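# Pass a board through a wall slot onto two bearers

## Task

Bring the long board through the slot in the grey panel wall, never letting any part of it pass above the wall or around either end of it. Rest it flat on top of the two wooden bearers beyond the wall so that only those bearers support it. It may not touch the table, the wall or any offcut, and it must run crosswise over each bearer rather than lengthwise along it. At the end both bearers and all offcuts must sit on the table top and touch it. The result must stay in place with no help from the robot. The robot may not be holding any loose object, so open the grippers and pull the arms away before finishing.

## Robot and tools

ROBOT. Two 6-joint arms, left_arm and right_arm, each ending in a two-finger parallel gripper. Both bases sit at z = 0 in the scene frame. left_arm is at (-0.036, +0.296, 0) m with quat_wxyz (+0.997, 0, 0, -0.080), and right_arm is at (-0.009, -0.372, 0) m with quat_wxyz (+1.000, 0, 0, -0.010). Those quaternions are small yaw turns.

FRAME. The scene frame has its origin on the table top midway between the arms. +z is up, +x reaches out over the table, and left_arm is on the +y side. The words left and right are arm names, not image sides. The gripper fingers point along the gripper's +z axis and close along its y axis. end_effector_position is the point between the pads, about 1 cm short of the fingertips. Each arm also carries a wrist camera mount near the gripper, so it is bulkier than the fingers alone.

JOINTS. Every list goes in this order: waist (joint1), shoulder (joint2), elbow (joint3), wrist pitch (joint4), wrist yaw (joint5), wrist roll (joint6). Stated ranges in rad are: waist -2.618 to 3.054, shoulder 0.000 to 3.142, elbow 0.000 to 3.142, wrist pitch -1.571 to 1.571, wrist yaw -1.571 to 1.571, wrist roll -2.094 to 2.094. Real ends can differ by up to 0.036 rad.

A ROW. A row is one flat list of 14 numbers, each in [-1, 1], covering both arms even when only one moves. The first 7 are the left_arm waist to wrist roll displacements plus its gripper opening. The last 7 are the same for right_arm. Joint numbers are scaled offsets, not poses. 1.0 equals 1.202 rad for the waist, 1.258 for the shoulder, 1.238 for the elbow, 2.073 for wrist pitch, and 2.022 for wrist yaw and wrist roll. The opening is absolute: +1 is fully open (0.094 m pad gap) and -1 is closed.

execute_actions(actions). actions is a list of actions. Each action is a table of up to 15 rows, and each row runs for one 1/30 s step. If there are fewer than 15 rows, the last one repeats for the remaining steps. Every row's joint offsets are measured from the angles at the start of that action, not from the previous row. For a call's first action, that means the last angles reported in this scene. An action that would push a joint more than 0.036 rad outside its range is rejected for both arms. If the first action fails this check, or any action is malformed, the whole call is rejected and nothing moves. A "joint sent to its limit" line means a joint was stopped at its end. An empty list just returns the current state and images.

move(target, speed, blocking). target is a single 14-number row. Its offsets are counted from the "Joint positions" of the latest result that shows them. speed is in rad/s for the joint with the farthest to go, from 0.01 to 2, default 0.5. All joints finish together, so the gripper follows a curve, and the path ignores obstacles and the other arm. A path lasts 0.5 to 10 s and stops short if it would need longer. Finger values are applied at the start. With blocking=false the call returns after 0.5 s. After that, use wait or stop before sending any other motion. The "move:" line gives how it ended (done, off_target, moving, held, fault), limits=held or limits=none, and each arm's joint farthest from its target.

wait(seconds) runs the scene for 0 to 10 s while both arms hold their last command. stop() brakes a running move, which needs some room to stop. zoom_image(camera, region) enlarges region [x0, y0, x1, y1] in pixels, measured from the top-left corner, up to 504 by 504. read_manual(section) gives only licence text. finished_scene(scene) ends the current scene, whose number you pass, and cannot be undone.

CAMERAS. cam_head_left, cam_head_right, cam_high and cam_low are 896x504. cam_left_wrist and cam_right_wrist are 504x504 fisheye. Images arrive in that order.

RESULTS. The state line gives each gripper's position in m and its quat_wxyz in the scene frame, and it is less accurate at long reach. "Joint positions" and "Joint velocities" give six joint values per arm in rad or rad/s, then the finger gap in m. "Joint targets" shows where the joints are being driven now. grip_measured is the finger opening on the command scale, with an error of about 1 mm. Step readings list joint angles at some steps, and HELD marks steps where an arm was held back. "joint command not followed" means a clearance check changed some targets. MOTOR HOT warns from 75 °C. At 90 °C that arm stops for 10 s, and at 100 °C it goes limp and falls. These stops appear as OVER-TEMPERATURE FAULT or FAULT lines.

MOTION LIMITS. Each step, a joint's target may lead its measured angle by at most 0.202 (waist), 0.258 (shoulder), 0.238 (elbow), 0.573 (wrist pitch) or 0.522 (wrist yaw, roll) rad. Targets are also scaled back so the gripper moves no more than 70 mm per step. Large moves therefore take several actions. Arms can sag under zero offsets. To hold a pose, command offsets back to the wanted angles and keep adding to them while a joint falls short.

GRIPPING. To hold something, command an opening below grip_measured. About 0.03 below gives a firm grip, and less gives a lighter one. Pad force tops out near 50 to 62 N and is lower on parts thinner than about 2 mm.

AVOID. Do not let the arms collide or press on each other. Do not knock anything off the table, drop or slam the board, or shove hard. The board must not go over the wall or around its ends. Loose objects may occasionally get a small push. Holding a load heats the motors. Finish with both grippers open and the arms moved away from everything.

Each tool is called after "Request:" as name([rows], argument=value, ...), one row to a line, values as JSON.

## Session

Request:
execute_actions(actions=[])

Scene clock: 0.00 s.
left_arm: end_effector_position=(+0.2651, +0.2282, +0.1534) grip_measured=+1.000 end_effector_quat_wxyz=(+0.111, +0.244, +0.916, +0.299) | right_arm: end_effector_position=(+0.2840, -0.5856, +0.2815) grip_measured=+1.000 end_effector_quat_wxyz=(+0.222, +0.482, +0.846, -0.052)
Joint names: [waist, shoulder, elbow, wrist pitch, wrist yaw, wrist roll]
Joint positions: left_arm=[-0.42   1.615  1.309 -1.238 -0.648 -0.05   0.094] | right_arm=[-0.581  1.619  1.883 -1.38   0.064  0.419  0.094]
Joint velocities: left_arm=[ 0.007 -0.012 -0.007  0.022 -0.037 -0.037  0.   ] | right_arm=[-0.002 -0.002 -0.012 -0.007 -0.022 -0.007  0.   ]
Motor temperatures (°C, as the motors report them): left_arm=[16 18 16 17 15 14] | right_arm=[17 20 15 20 14 16]
Joint targets: left_arm=[-0.420 1.609 1.316 -1.236 -0.657 -0.055] | right_arm=[-0.581 1.612 1.890 -1.379 0.070 0.417]

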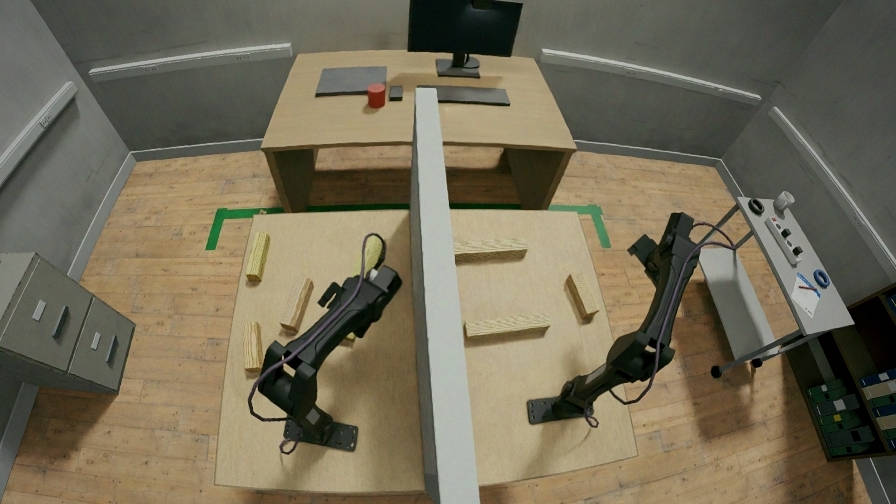

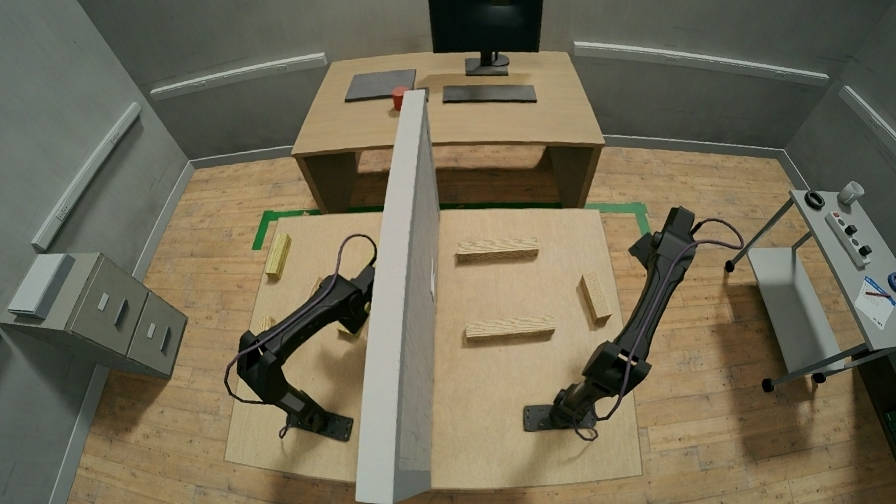

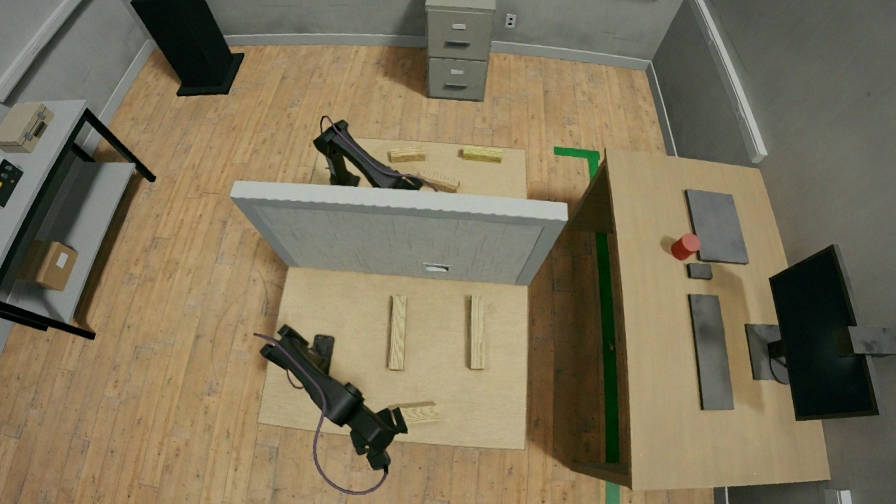

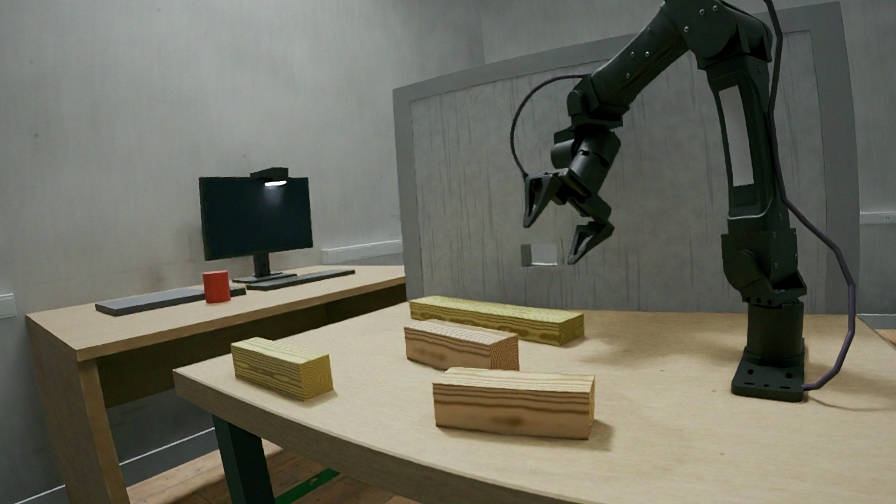

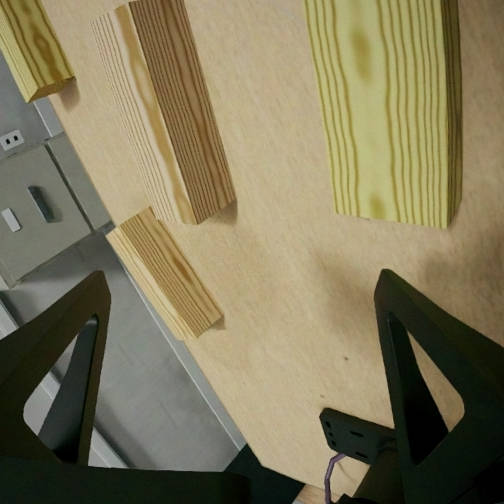

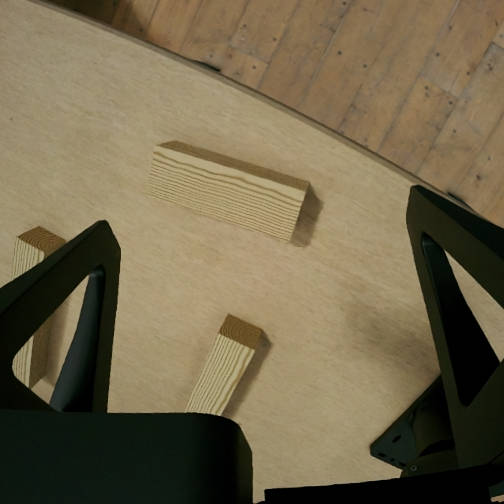

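Request:
zoom_image(camera="cam_head_left", region=[210, 200, 460, 460])

Request:
zoom_image(camera="cam_low", region=[390, 230, 640, 380])

Request:
zoom_image(camera="cam_head_right", region=[400, 200, 650, 450])

Region (210, 200, 460, 460) of cam_head_left's 896x504 image, scaled by 1.938, with more detail than that image has; it fills the left 485 columns of this view, and the rest is white.

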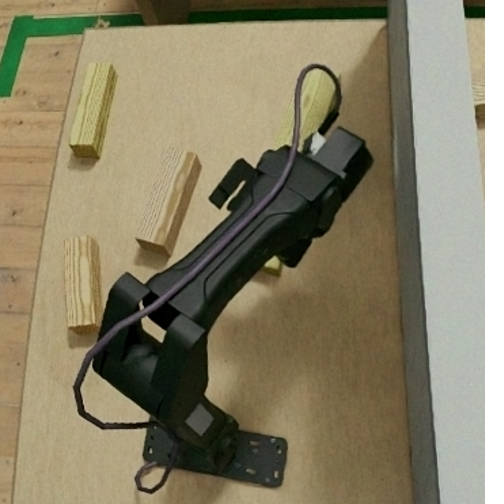

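Region (390, 230, 640, 380) of cam_low's 896x504 image, scaled by 2.016, with more detail than that image has; it fills the top 302 rows of this view, and the rest is white.

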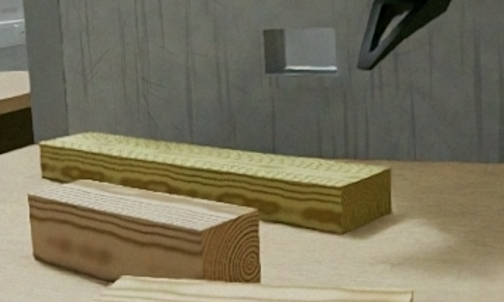

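Region (400, 200, 650, 450) of cam_head_right's 896x504 image, scaled by 2.016, with more detail than that image has.

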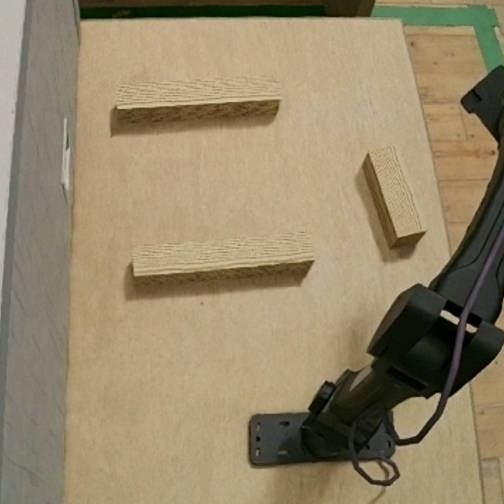

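Request:
move(target=[0.2005, -0.1932, -0.5299, 0.6001, 0.2977, -0.001, 1, 0.8012, 0.3498, -0.2658, 0.3078, -0.4036, -0.7423, 1], speed=1.5)

Scene clock: 8.10 s.
left_arm: end_effector_position=(+0.3278, +0.1753, +0.0957) grip_measured=+1.000 end_effector_quat_wxyz=(+0.406, +0.124, +0.904, -0.056) | right_arm: end_effector_position=(+0.3714, -0.0976, +0.0949) grip_measured=+1.000 end_effector_quat_wxyz=(-0.263, +0.652, -0.655, -0.276)
Joint names: [waist, shoulder, elbow, wrist pitch, wrist yaw, wrist roll]
Joint positions: left_arm=[-0.188  1.399  0.673 -0.001 -0.055 -0.05   0.094] | right_arm=[ 0.389  2.061  1.565 -0.749 -0.725 -1.074  0.094]
Joint velocities: left_arm=[-0.017 -0.002 -0.002  0.022 -0.037  0.081  0.   ] | right_arm=[-0.002 -0.002 -0.002 -0.051 -0.037 -0.007  0.   ]
Motor temperatures (°C, as the motors report them): left_arm=[16 19 16 17 15 14] | right_arm=[17 21 15 20 14 16]
Joint targets: left_arm=[-0.179 1.372 0.653 0.006 -0.046 -0.052] | right_arm=[0.382 2.059 1.554 -0.742 -0.752 -1.082]
move: off_target (left_arm, right_arm); limits=none; left_arm: farthest joint: the shoulder, 0.027 radians from its target (0.243 radians at the start); right_arm: farthest joint: the wrist yaw, 0.027 radians from its target (0.816 radians at the start)

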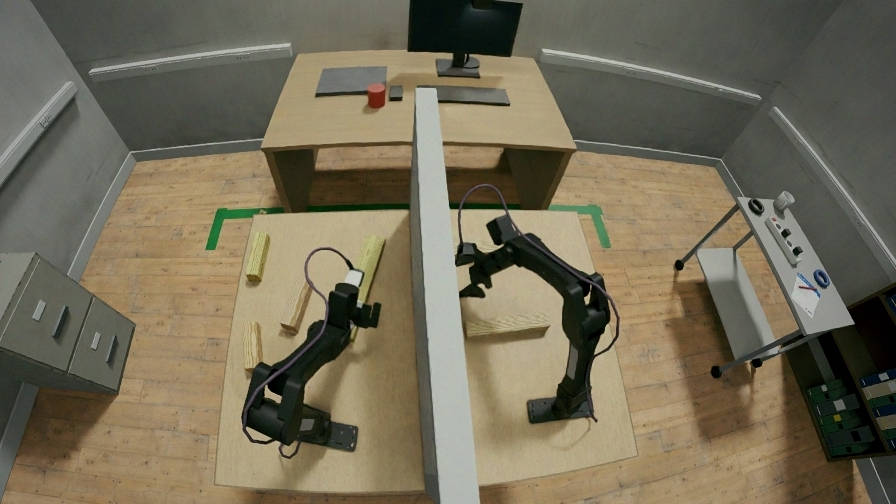

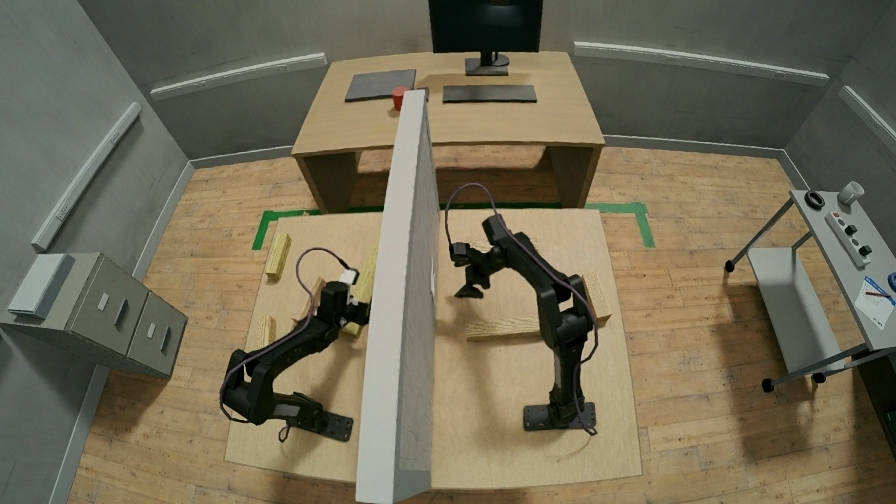

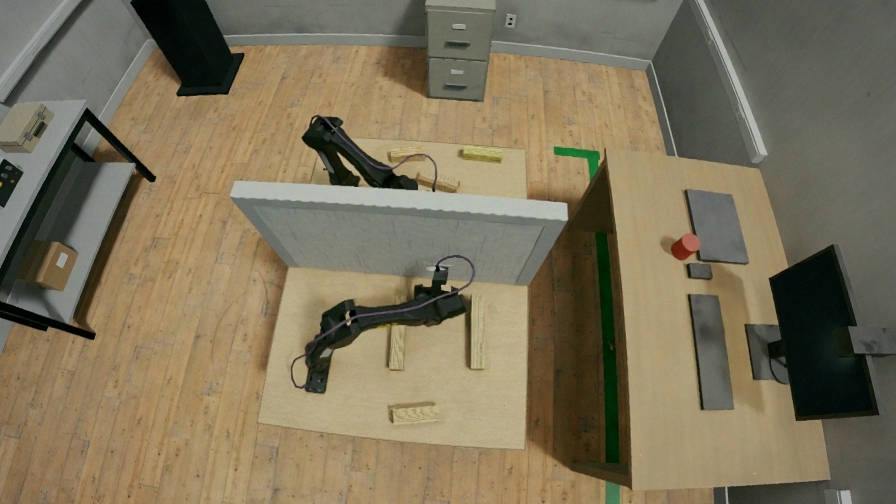

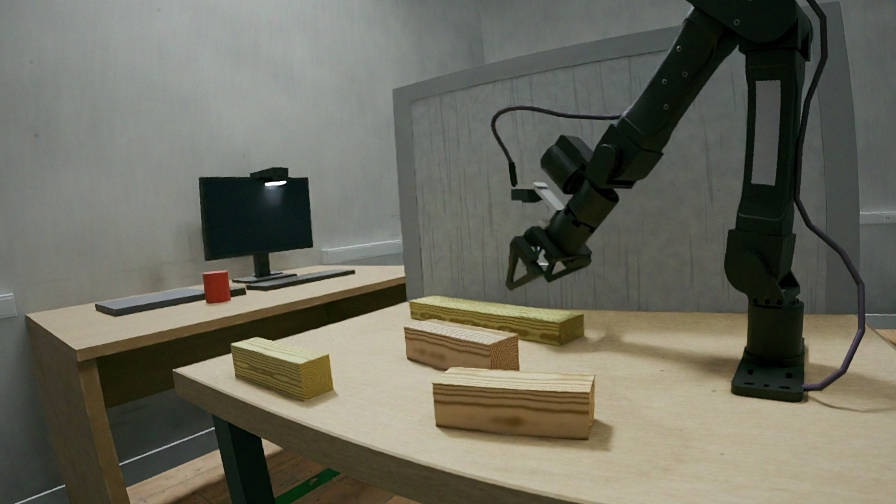

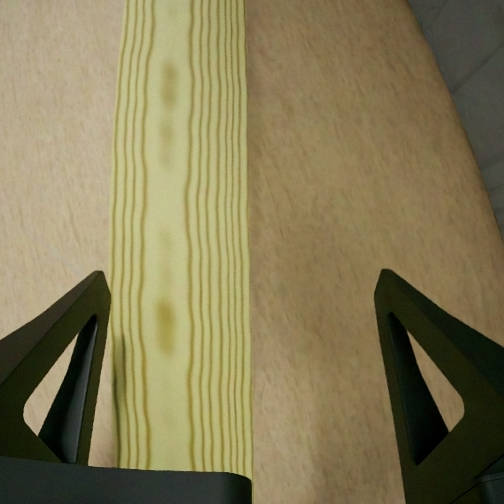

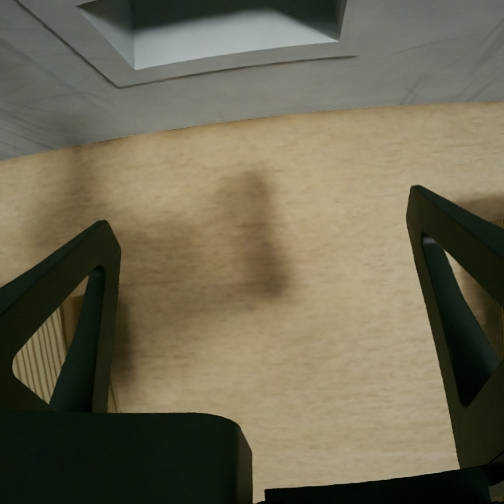

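Request:
zoom_image(camera="cam_head_left", region=[270, 220, 420, 370])

Request:
zoom_image(camera="cam_low", region=[390, 170, 640, 360])

Request:
zoom_image(camera="cam_head_right", region=[400, 180, 560, 350])

Region (270, 220, 420, 370) of cam_head_left's 896x504 image, scaled by 3.360, with more detail than that image has.

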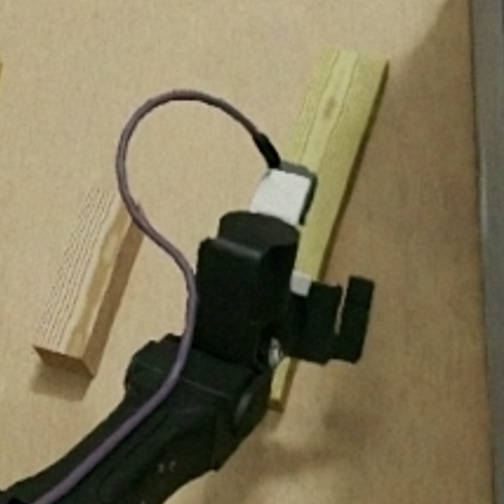

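Region (390, 170, 640, 360) of cam_low's 896x504 image, scaled by 2.016, with more detail than that image has; it fills the top 383 rows of this view, and the rest is white.

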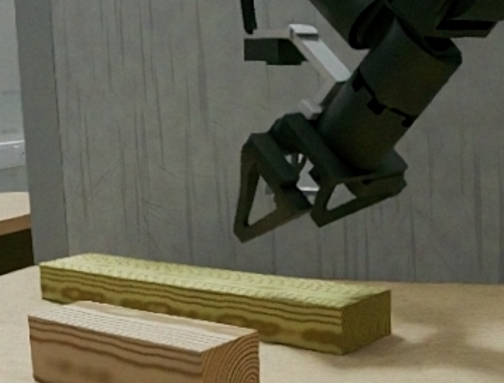

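Region (400, 180, 560, 350) of cam_head_right's 896x504 image, scaled by 2.965, with more detail than that image has; it fills the left 474 columns of this view, and the rest is white.

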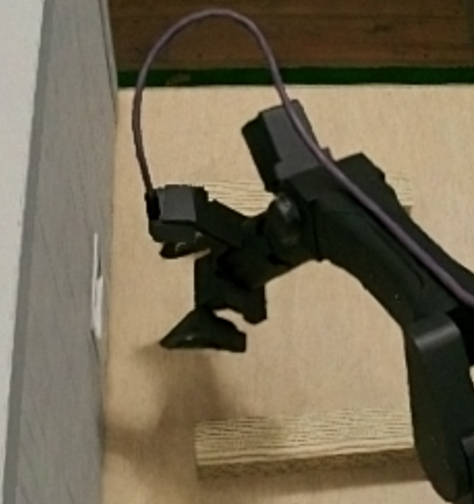

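Request:
execute_actions([
  [[0.0102,-0.014,-0.0162,0.0034,0.0056,0.0041,1,-0.0045,-0.004,-0.008,0.0041,-0.013,-0.003,1],[0.018,-0.006,-0.0162,0.0034,0.009,0.0071,1,-0.0008,-0.004,-0.0055,0.0061,-0.0119,0,1],[0.03,0.002,-0.0162,0.0063,0.014,0.0119,1,0.0051,-0.004,-0.0014,0.0093,-0.0101,0.0047,1],[0.0446,0.008,-0.0162,0.0149,0.0202,0.0176,1,0.0126,-0.004,0.0038,0.0133,-0.0078,0.0107,1],[0.0602,0.0115,-0.0176,0.0286,0.0269,0.0238,1,0.0212,-0.004,0.0098,0.0179,-0.0051,0.0175,1],[0.0749,0.022,-0.0217,0.046,0.0331,0.0296,1,0.0302,-0.004,0.016,0.0228,-0.0024,0.0247,1],[0.0868,0.0386,-0.0282,0.066,0.0381,0.0343,1,0.0388,-0.004,0.022,0.0274,0.0003,0.0315,1],[0.0946,0.0596,-0.0365,0.0867,0.0415,0.0373,1,0.0463,-0.004,0.0272,0.0314,0.0026,0.0375,1],[0.0973,0.0838,-0.046,0.1067,0.0426,0.0384,1,0.0522,-0.004,0.0313,0.0346,0.0044,0.0422,1],[0.0973,0.109,-0.0558,0.1241,0.0426,0.0384,1,0.0559,-0.004,0.0338,0.0366,0.0055,0.0452,1],[0.0973,0.1332,-0.0653,0.1378,0.0426,0.0384,1,0.0572,-0.004,0.0347,0.0373,0.0059,0.0462,1],[0.0973,0.1542,-0.0736,0.1464,0.0426,0.0384,1,0.0572,-0.004,0.0347,0.0373,0.0059,0.0462,1],[0.0973,0.1708,-0.0801,0.1493,0.0426,0.0384,1,0.0572,-0.004,0.0347,0.0373,0.0059,0.0462,1],[0.0973,0.1813,-0.0842,0.1493,0.0426,0.0384,1,0.0572,-0.004,0.0347,0.0373,0.0059,0.0462,1],[0.0973,0.1848,-0.0856,0.1493,0.0426,0.0384,1,0.0572,-0.004,0.0347,0.0373,0.0059,0.0462,1]],
])

Request:
wait(seconds=0.5)

Request:
zoom_image(camera="cam_low", region=[390, 170, 640, 360])

Scene clock: 10.93 s.
left_arm: end_effector_position=(+0.3456, +0.2037, +0.0388) grip_measured=+1.000 end_effector_quat_wxyz=(+0.396, +0.116, +0.909, -0.049) | right_arm: end_effector_position=(+0.3664, -0.0663, +0.1025) grip_measured=+1.000 end_effector_quat_wxyz=(-0.275, +0.657, -0.645, -0.276)
Joint names: [waist, shoulder, elbow, wrist pitch, wrist yaw, wrist roll]
Joint positions: left_arm=[-0.074  1.603  0.599  0.255  0.012  0.015  0.094] | right_arm=[ 0.459  2.061  1.579 -0.686 -0.712 -0.999  0.094]
Joint velocities: left_arm=[-0.017  0.598 -0.349  0.081  0.037  0.095  0.   ] | right_arm=[ 0.002  0.007  0.027  0.081 -0.007  0.183  0.   ]
Motor temperatures (°C, as the motors report them): left_arm=[16 19 16 18 15 14] | right_arm=[17 22 15 21 14 16]
Joint targets: left_arm=[-0.071 1.632 0.567 0.308 0.031 0.027] | right_arm=[0.458 2.056 1.608 -0.672 -0.713 -0.981]
Step readings (joint positions):
0: left_arm=[-0.188 1.399 0.673 -0.001 -0.055 -0.050] | right_arm=[0.389 2.061 1.565 -0.749 -0.725 -1.075]
1: left_arm=[-0.188 1.399 0.673 -0.001 -0.054 -0.050] | right_arm=[0.389 2.061 1.565 -0.748 -0.725 -1.075]
2: left_arm=[-0.186 1.399 0.673 -0.001 -0.052 -0.048] | right_arm=[0.389 2.061 1.565 -0.748 -0.725 -1.075]
4: left_arm=[-0.171 1.399 0.673 0.002 -0.041 -0.040] | right_arm=[0.390 2.061 1.565 -0.744 -0.725 -1.071]
8: left_arm=[-0.104 1.418 0.669 0.073 -0.011 -0.011] | right_arm=[0.410 2.061 1.565 -0.719 -0.719 -1.041]
15: Joint positions above

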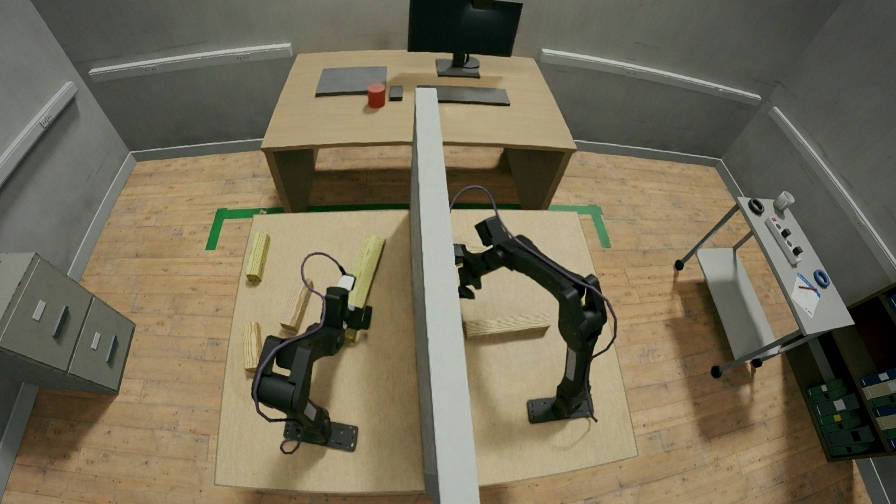

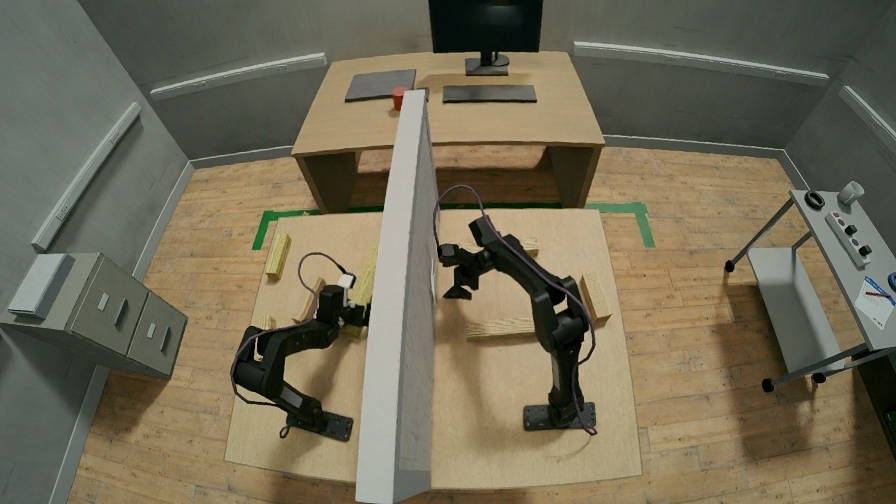

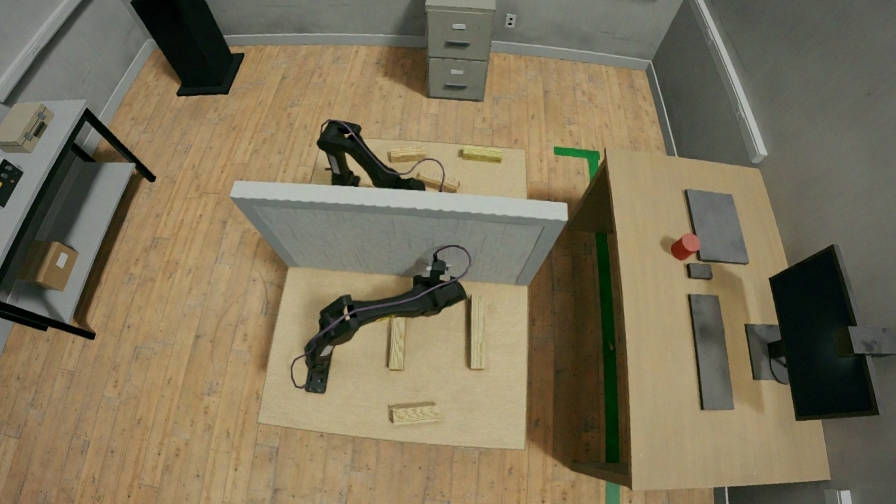

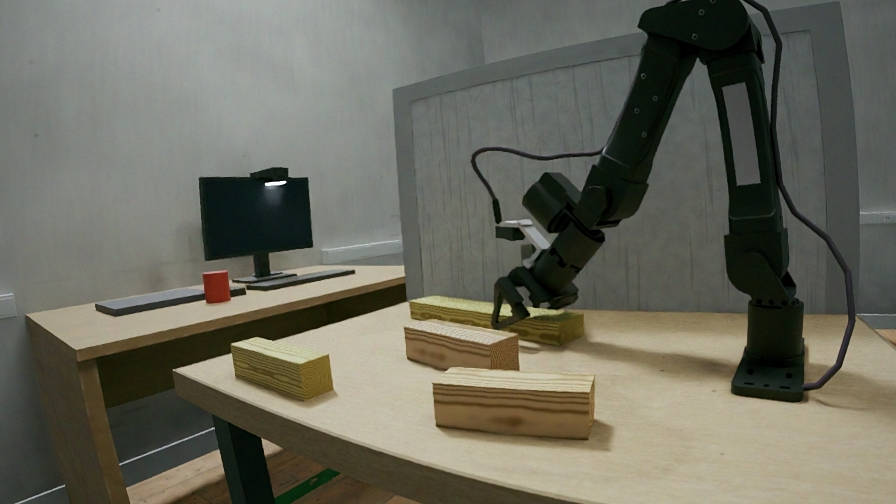

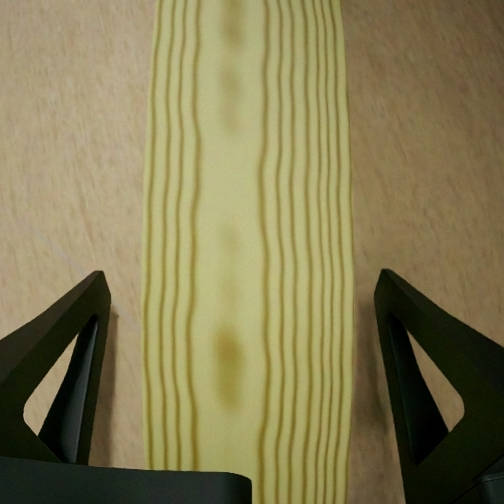

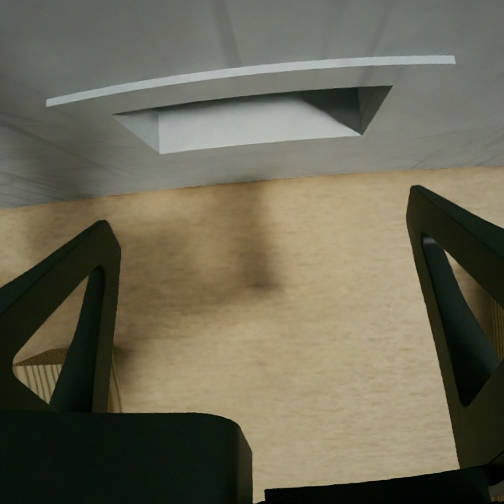

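Scene clock: 11.43 s.
left_arm: end_effector_position=(+0.3443, +0.2029, +0.0317) grip_measured=+1.000 end_effector_quat_wxyz=(+0.398, +0.120, +0.908, -0.052) | right_arm: end_effector_position=(+0.3683, -0.0662, +0.1027) grip_measured=+1.000 end_effector_quat_wxyz=(-0.276, +0.654, -0.649, -0.275)
Joint names: [waist, shoulder, elbow, wrist pitch, wrist yaw, wrist roll]
Joint positions: left_arm=[-0.072  1.625  0.58   0.299  0.021  0.022  0.094] | right_arm=[ 0.459  2.061  1.58  -0.679 -0.707 -0.986  0.094]
Joint velocities: left_arm=[ 0.012 -0.017  0.017  0.037 -0.037  0.066  0.   ] | right_arm=[-0.002  0.007  0.012  0.051 -0.022  0.007  0.   ]
Motor temperatures (°C, as the motors report them): left_arm=[16 19 16 18 15 14] | right_arm=[17 22 16 21 14 16]
Joint targets: left_arm=[-0.071 1.632 0.567 0.308 0.031 0.027] | right_arm=[0.458 2.056 1.608 -0.672 -0.713 -0.980]
wait: 0.50 s; no rest

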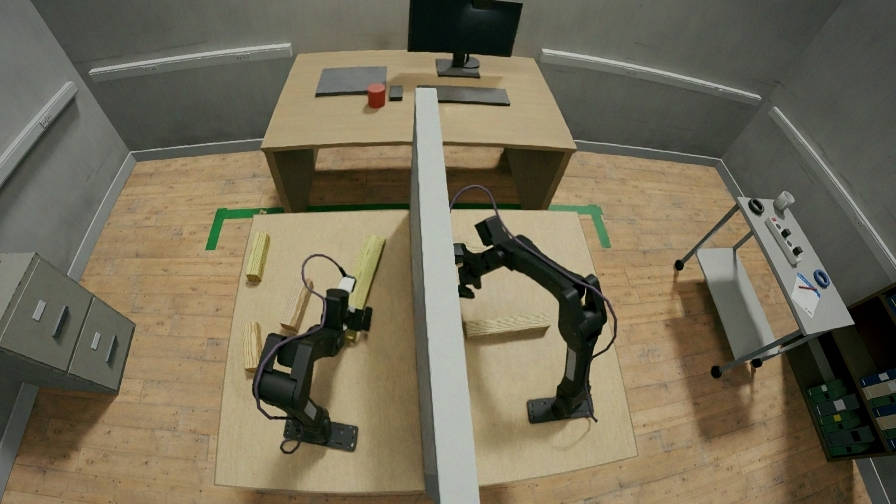

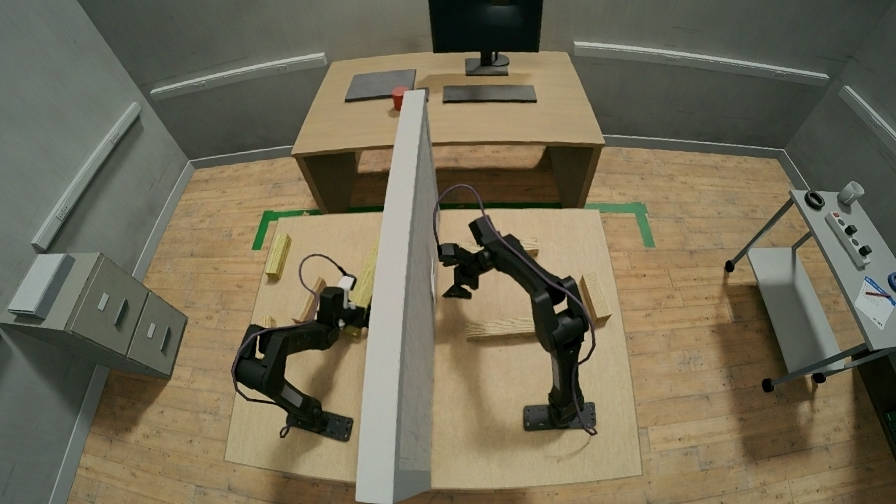

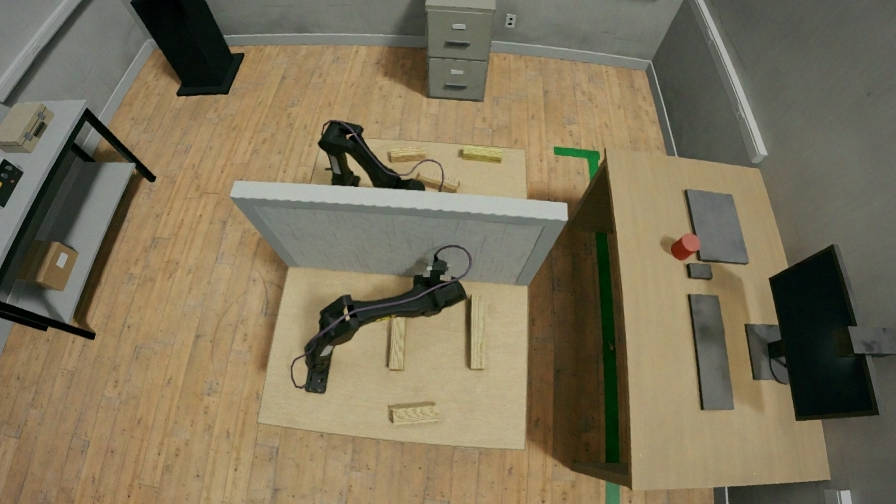

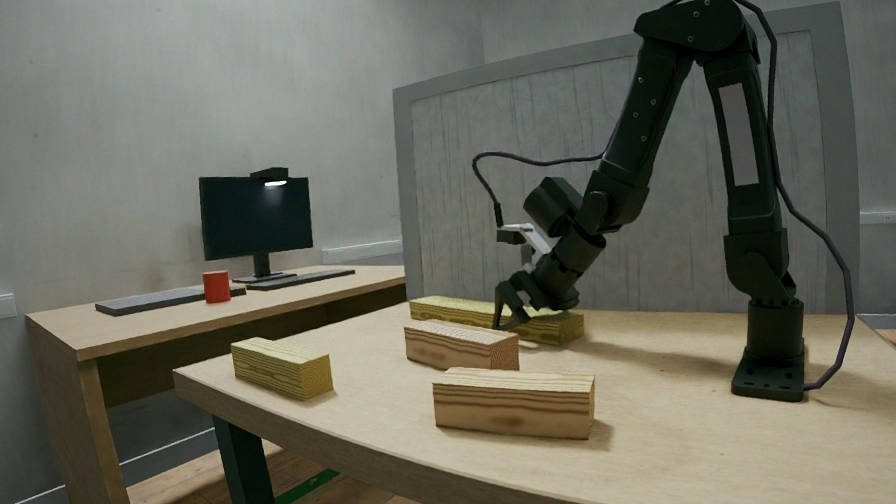

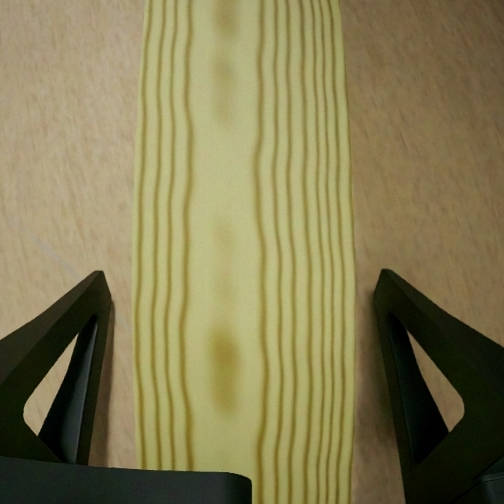

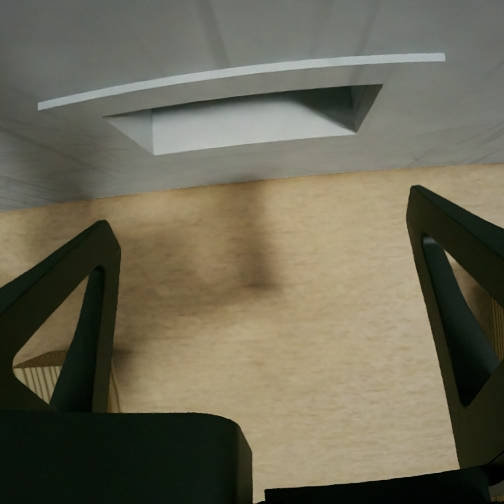

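Region (390, 170, 640, 360) of cam_low's 896x504 image, scaled by 2.016, with more detail than that image has; it fills the top 383 rows of this view, and the rest is white.

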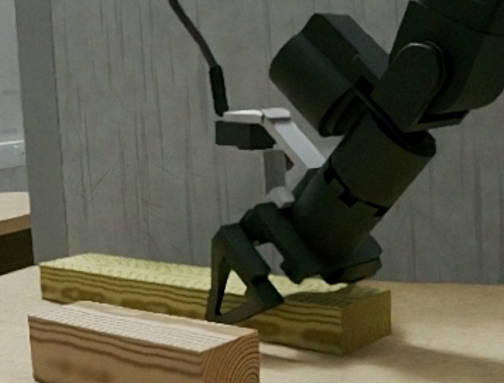

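Request:
execute_actions([
  [[0,0.004,-0.008,0.004,0.003,0.001,0.9,0,-0.002,0.015,0.004,-0.004,0.001,1],[0,0.002,-0.004,0.004,0.002,0,0.78,0,0.002,0.012,0.005,-0.005,0,1],[0,0,0,0.004,0.002,0,0.66,0,0.006,0.012,0.006,-0.006,0,1],[0,0,0,0.004,0.002,0,0.54,0,0.01,0.012,0.007,-0.006,0,1],[0,0,0,0.004,0.002,0,0.45,0,0.013,0.012,0.008,-0.006,0,1],[0,0,0,0.004,0.002,0,0.4,0,0.016,0.012,0.009,-0.006,0,1],[0,0,0,0.004,0.002,0,0.36,0,0.018,0.012,0.0099,-0.006,0,1],[0,0,0,0.004,0.002,0,0.32,0,0.0195,0.012,0.0099,-0.006,0,1],[0,0,0,0.004,0.002,0,0.28,0,0.0203,0.012,0.0099,-0.006,0,1],[0,-0.004,0.005,0.008,0.002,0,0.24,0,0.0203,0.012,0.0099,-0.006,0,1],[0,-0.008,0.011,0.013,0.002,0,0.2,0,0.0203,0.012,0.0099,-0.006,0,1],[0,-0.012,0.016,0.017,0.002,0,0.2,0,0.0203,0.012,0.0099,-0.006,0,1],[0,-0.016,0.021,0.021,0.002,0,0.2,0,0.0203,0.012,0.0099,-0.006,0,1],[0,-0.02,0.027,0.026,0.002,0,0.2,0,0.0203,0.012,0.0099,-0.006,0,1],[0,-0.024,0.032,0.03,0.002,0,0.2,0,0.0203,0.012,0.0099,-0.006,0,1]],
  [[0,-0.03,0.037,0.0272,0.002,0,0.2,0,0.002,0.012,0.003,-0.006,0,1],[0,-0.035,0.041,0.019,0.002,0,0.2,0,0.002,0.012,0.003,-0.006,0,1],[0,-0.0378,0.043,0.006,0.002,0,0.2,0,0.002,0.012,0.003,-0.006,0,1],[0,-0.046,0.0487,-0.011,0.002,0,0.2,0,0.002,0.012,0.003,-0.006,0,1],[0,-0.0589,0.0578,-0.0309,0.002,0,0.2,0,0.002,0.012,0.003,-0.006,0,1],[0,-0.0759,0.0697,-0.0521,0.002,0,0.2,0,0.002,0.012,0.003,-0.006,0,1],[0,-0.0957,0.0836,-0.0732,0.002,0,0.2,0,0.002,0.012,0.003,-0.006,0,1],[0,-0.1169,0.0985,-0.0931,0.002,0,0.2,0,0.002,0.012,0.003,-0.006,0,1],[0,-0.138,0.1133,-0.1101,0.002,0,0.2,0,0.002,0.012,0.003,-0.006,0,1],[0,-0.1578,0.1272,-0.1231,0.002,0,0.2,0,0.002,0.012,0.003,-0.006,0,1],[0,-0.1748,0.1391,-0.1313,0.002,0,0.2,0,0.002,0.012,0.003,-0.006,0,1],[0,-0.1877,0.1482,-0.1341,0.002,0,0.2,0,0.002,0.012,0.003,-0.006,0,1],[0,-0.1959,0.1539,-0.1341,0.002,0,0.2,0,0.002,0.012,0.003,-0.006,0,1],[0,-0.1987,0.1559,-0.1341,0.002,0,0.2,0,0.002,0.012,0.003,-0.006,0,1]],
])

Scene clock: 16.00 s.
left_arm: end_effector_position=(+0.3450, +0.2025, +0.1011) grip_measured=+0.344 end_effector_quat_wxyz=(+0.408, +0.120, +0.904, -0.054) | right_arm: end_effector_position=(+0.3701, -0.0654, +0.0953) grip_measured=+1.000 end_effector_quat_wxyz=(-0.273, +0.653, -0.650, -0.276)
Joint names: [waist, shoulder, elbow, wrist pitch, wrist yaw, wrist roll]
Joint positions: left_arm=[-0.072  1.424  0.714 -0.014  0.023  0.021  0.063] | right_arm=[ 0.459  2.079  1.58  -0.666 -0.707 -0.986  0.094]
Joint velocities: left_arm=[-0.002 -0.335  0.281 -0.066  0.037  0.022 -0.   ] | right_arm=[-0.012 -0.012  0.002  0.037 -0.051 -0.037  0.   ]
Motor temperatures (°C, as the motors report them): left_arm=[16 19 17 18 15 14] | right_arm=[17 23 16 21 14 16]
Joint targets: left_arm=[-0.072 1.375 0.773 0.026 0.027 0.021] | right_arm=[0.459 2.082 1.594 -0.661 -0.719 -0.986]
Step readings (joint positions; steps 1 to 15: 1st action; 16 to 30: 2nd action):
0: left_arm=[-0.072 1.625 0.580 0.300 0.021 0.022] | right_arm=[0.459 2.061 1.580 -0.679 -0.707 -0.986]
1: left_arm=[-0.072 1.625 0.580 0.300 0.021 0.022] | right_arm=[0.459 2.061 1.580 -0.678 -0.707 -0.986]
2: left_arm=[-0.072 1.625 0.580 0.300 0.021 0.022] | right_arm=[0.459 2.061 1.580 -0.678 -0.707 -0.986]
4: left_arm=[-0.072 1.625 0.580 0.300 0.021 0.022] | right_arm=[0.459 2.061 1.580 -0.676 -0.707 -0.986]
8: left_arm=[-0.072 1.625 0.580 0.301 0.022 0.021] | right_arm=[0.459 2.065 1.580 -0.669 -0.707 -0.986]
15: left_arm=[-0.072 1.625 0.580 0.303 0.023 0.021] | right_arm=[0.459 2.079 1.580 -0.667 -0.707 -0.986]
16: left_arm=[-0.072 1.625 0.580 0.304 0.023 0.021] | right_arm=[0.459 2.079 1.580 -0.667 -0.707 -0.986]
17: left_arm=[-0.072 1.625 0.580 0.304 0.023 0.021] | right_arm=[0.459 2.079 1.580 -0.666 -0.707 -0.986]
19: left_arm=[-0.072 1.620 0.584 0.290 0.023 0.021] | right_arm=[0.459 2.079 1.580 -0.666 -0.707 -0.986]
23: left_arm=[-0.072 1.568 0.622 0.176 0.023 0.021] | right_arm=[0.459 2.079 1.580 -0.666 -0.707 -0.986]
30: Joint positions above

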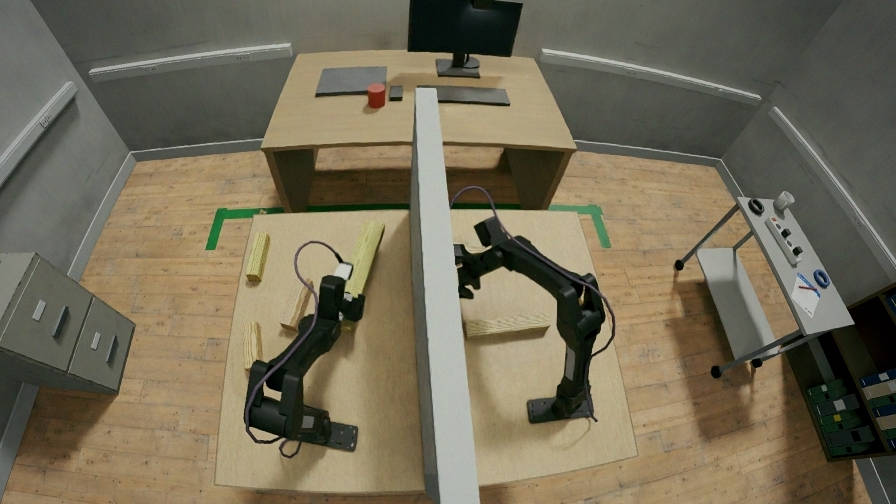

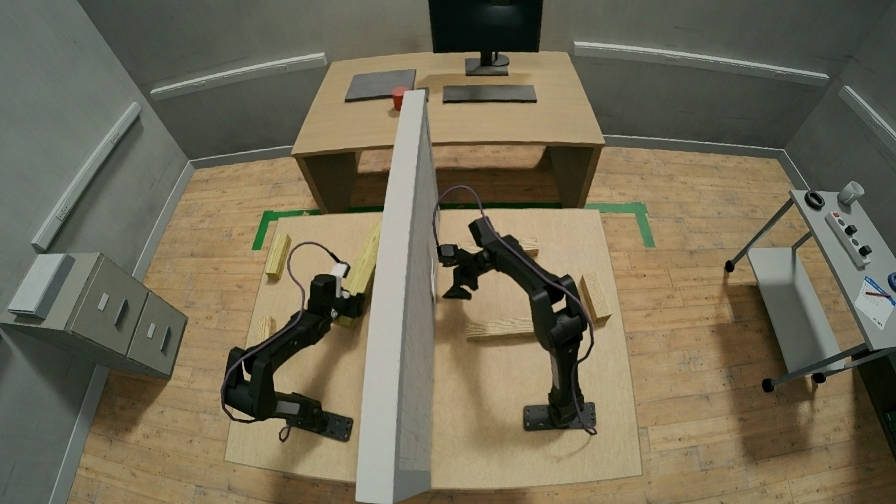

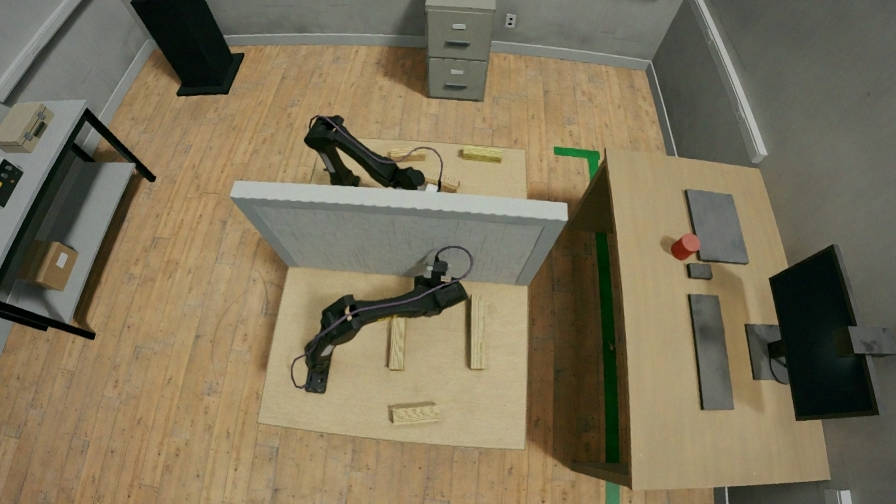

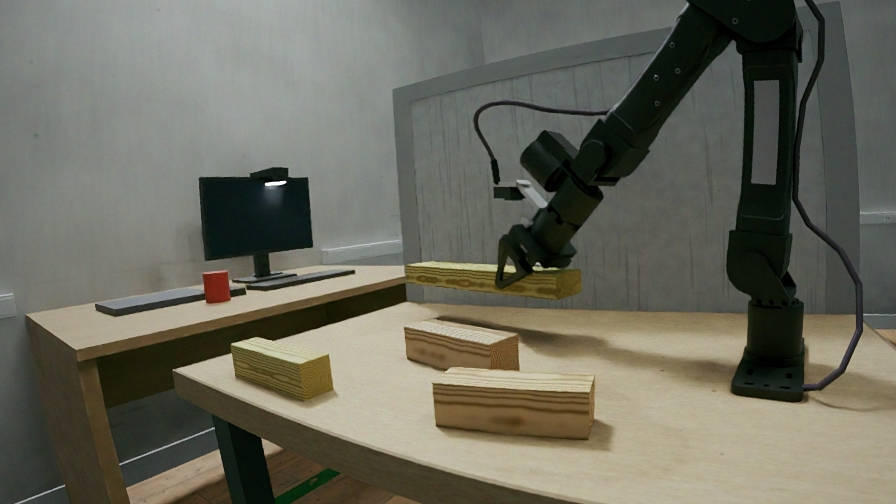

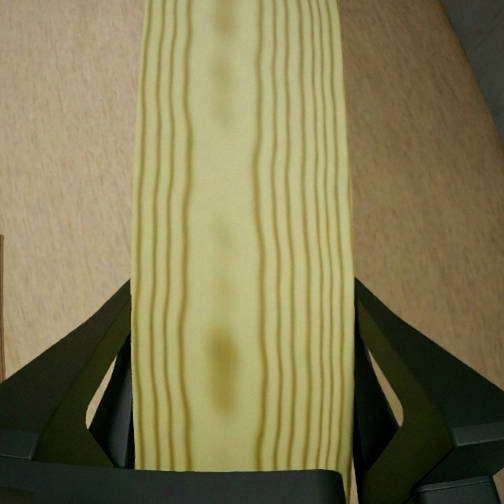

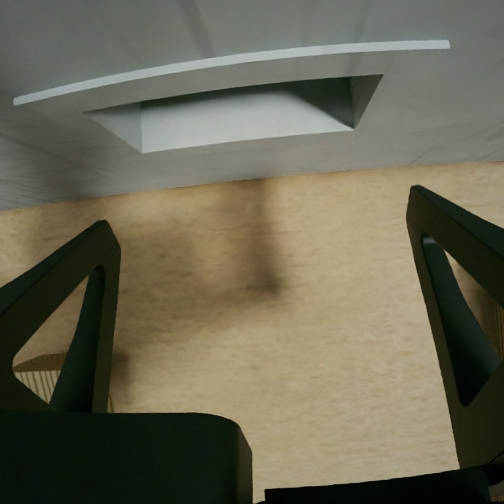

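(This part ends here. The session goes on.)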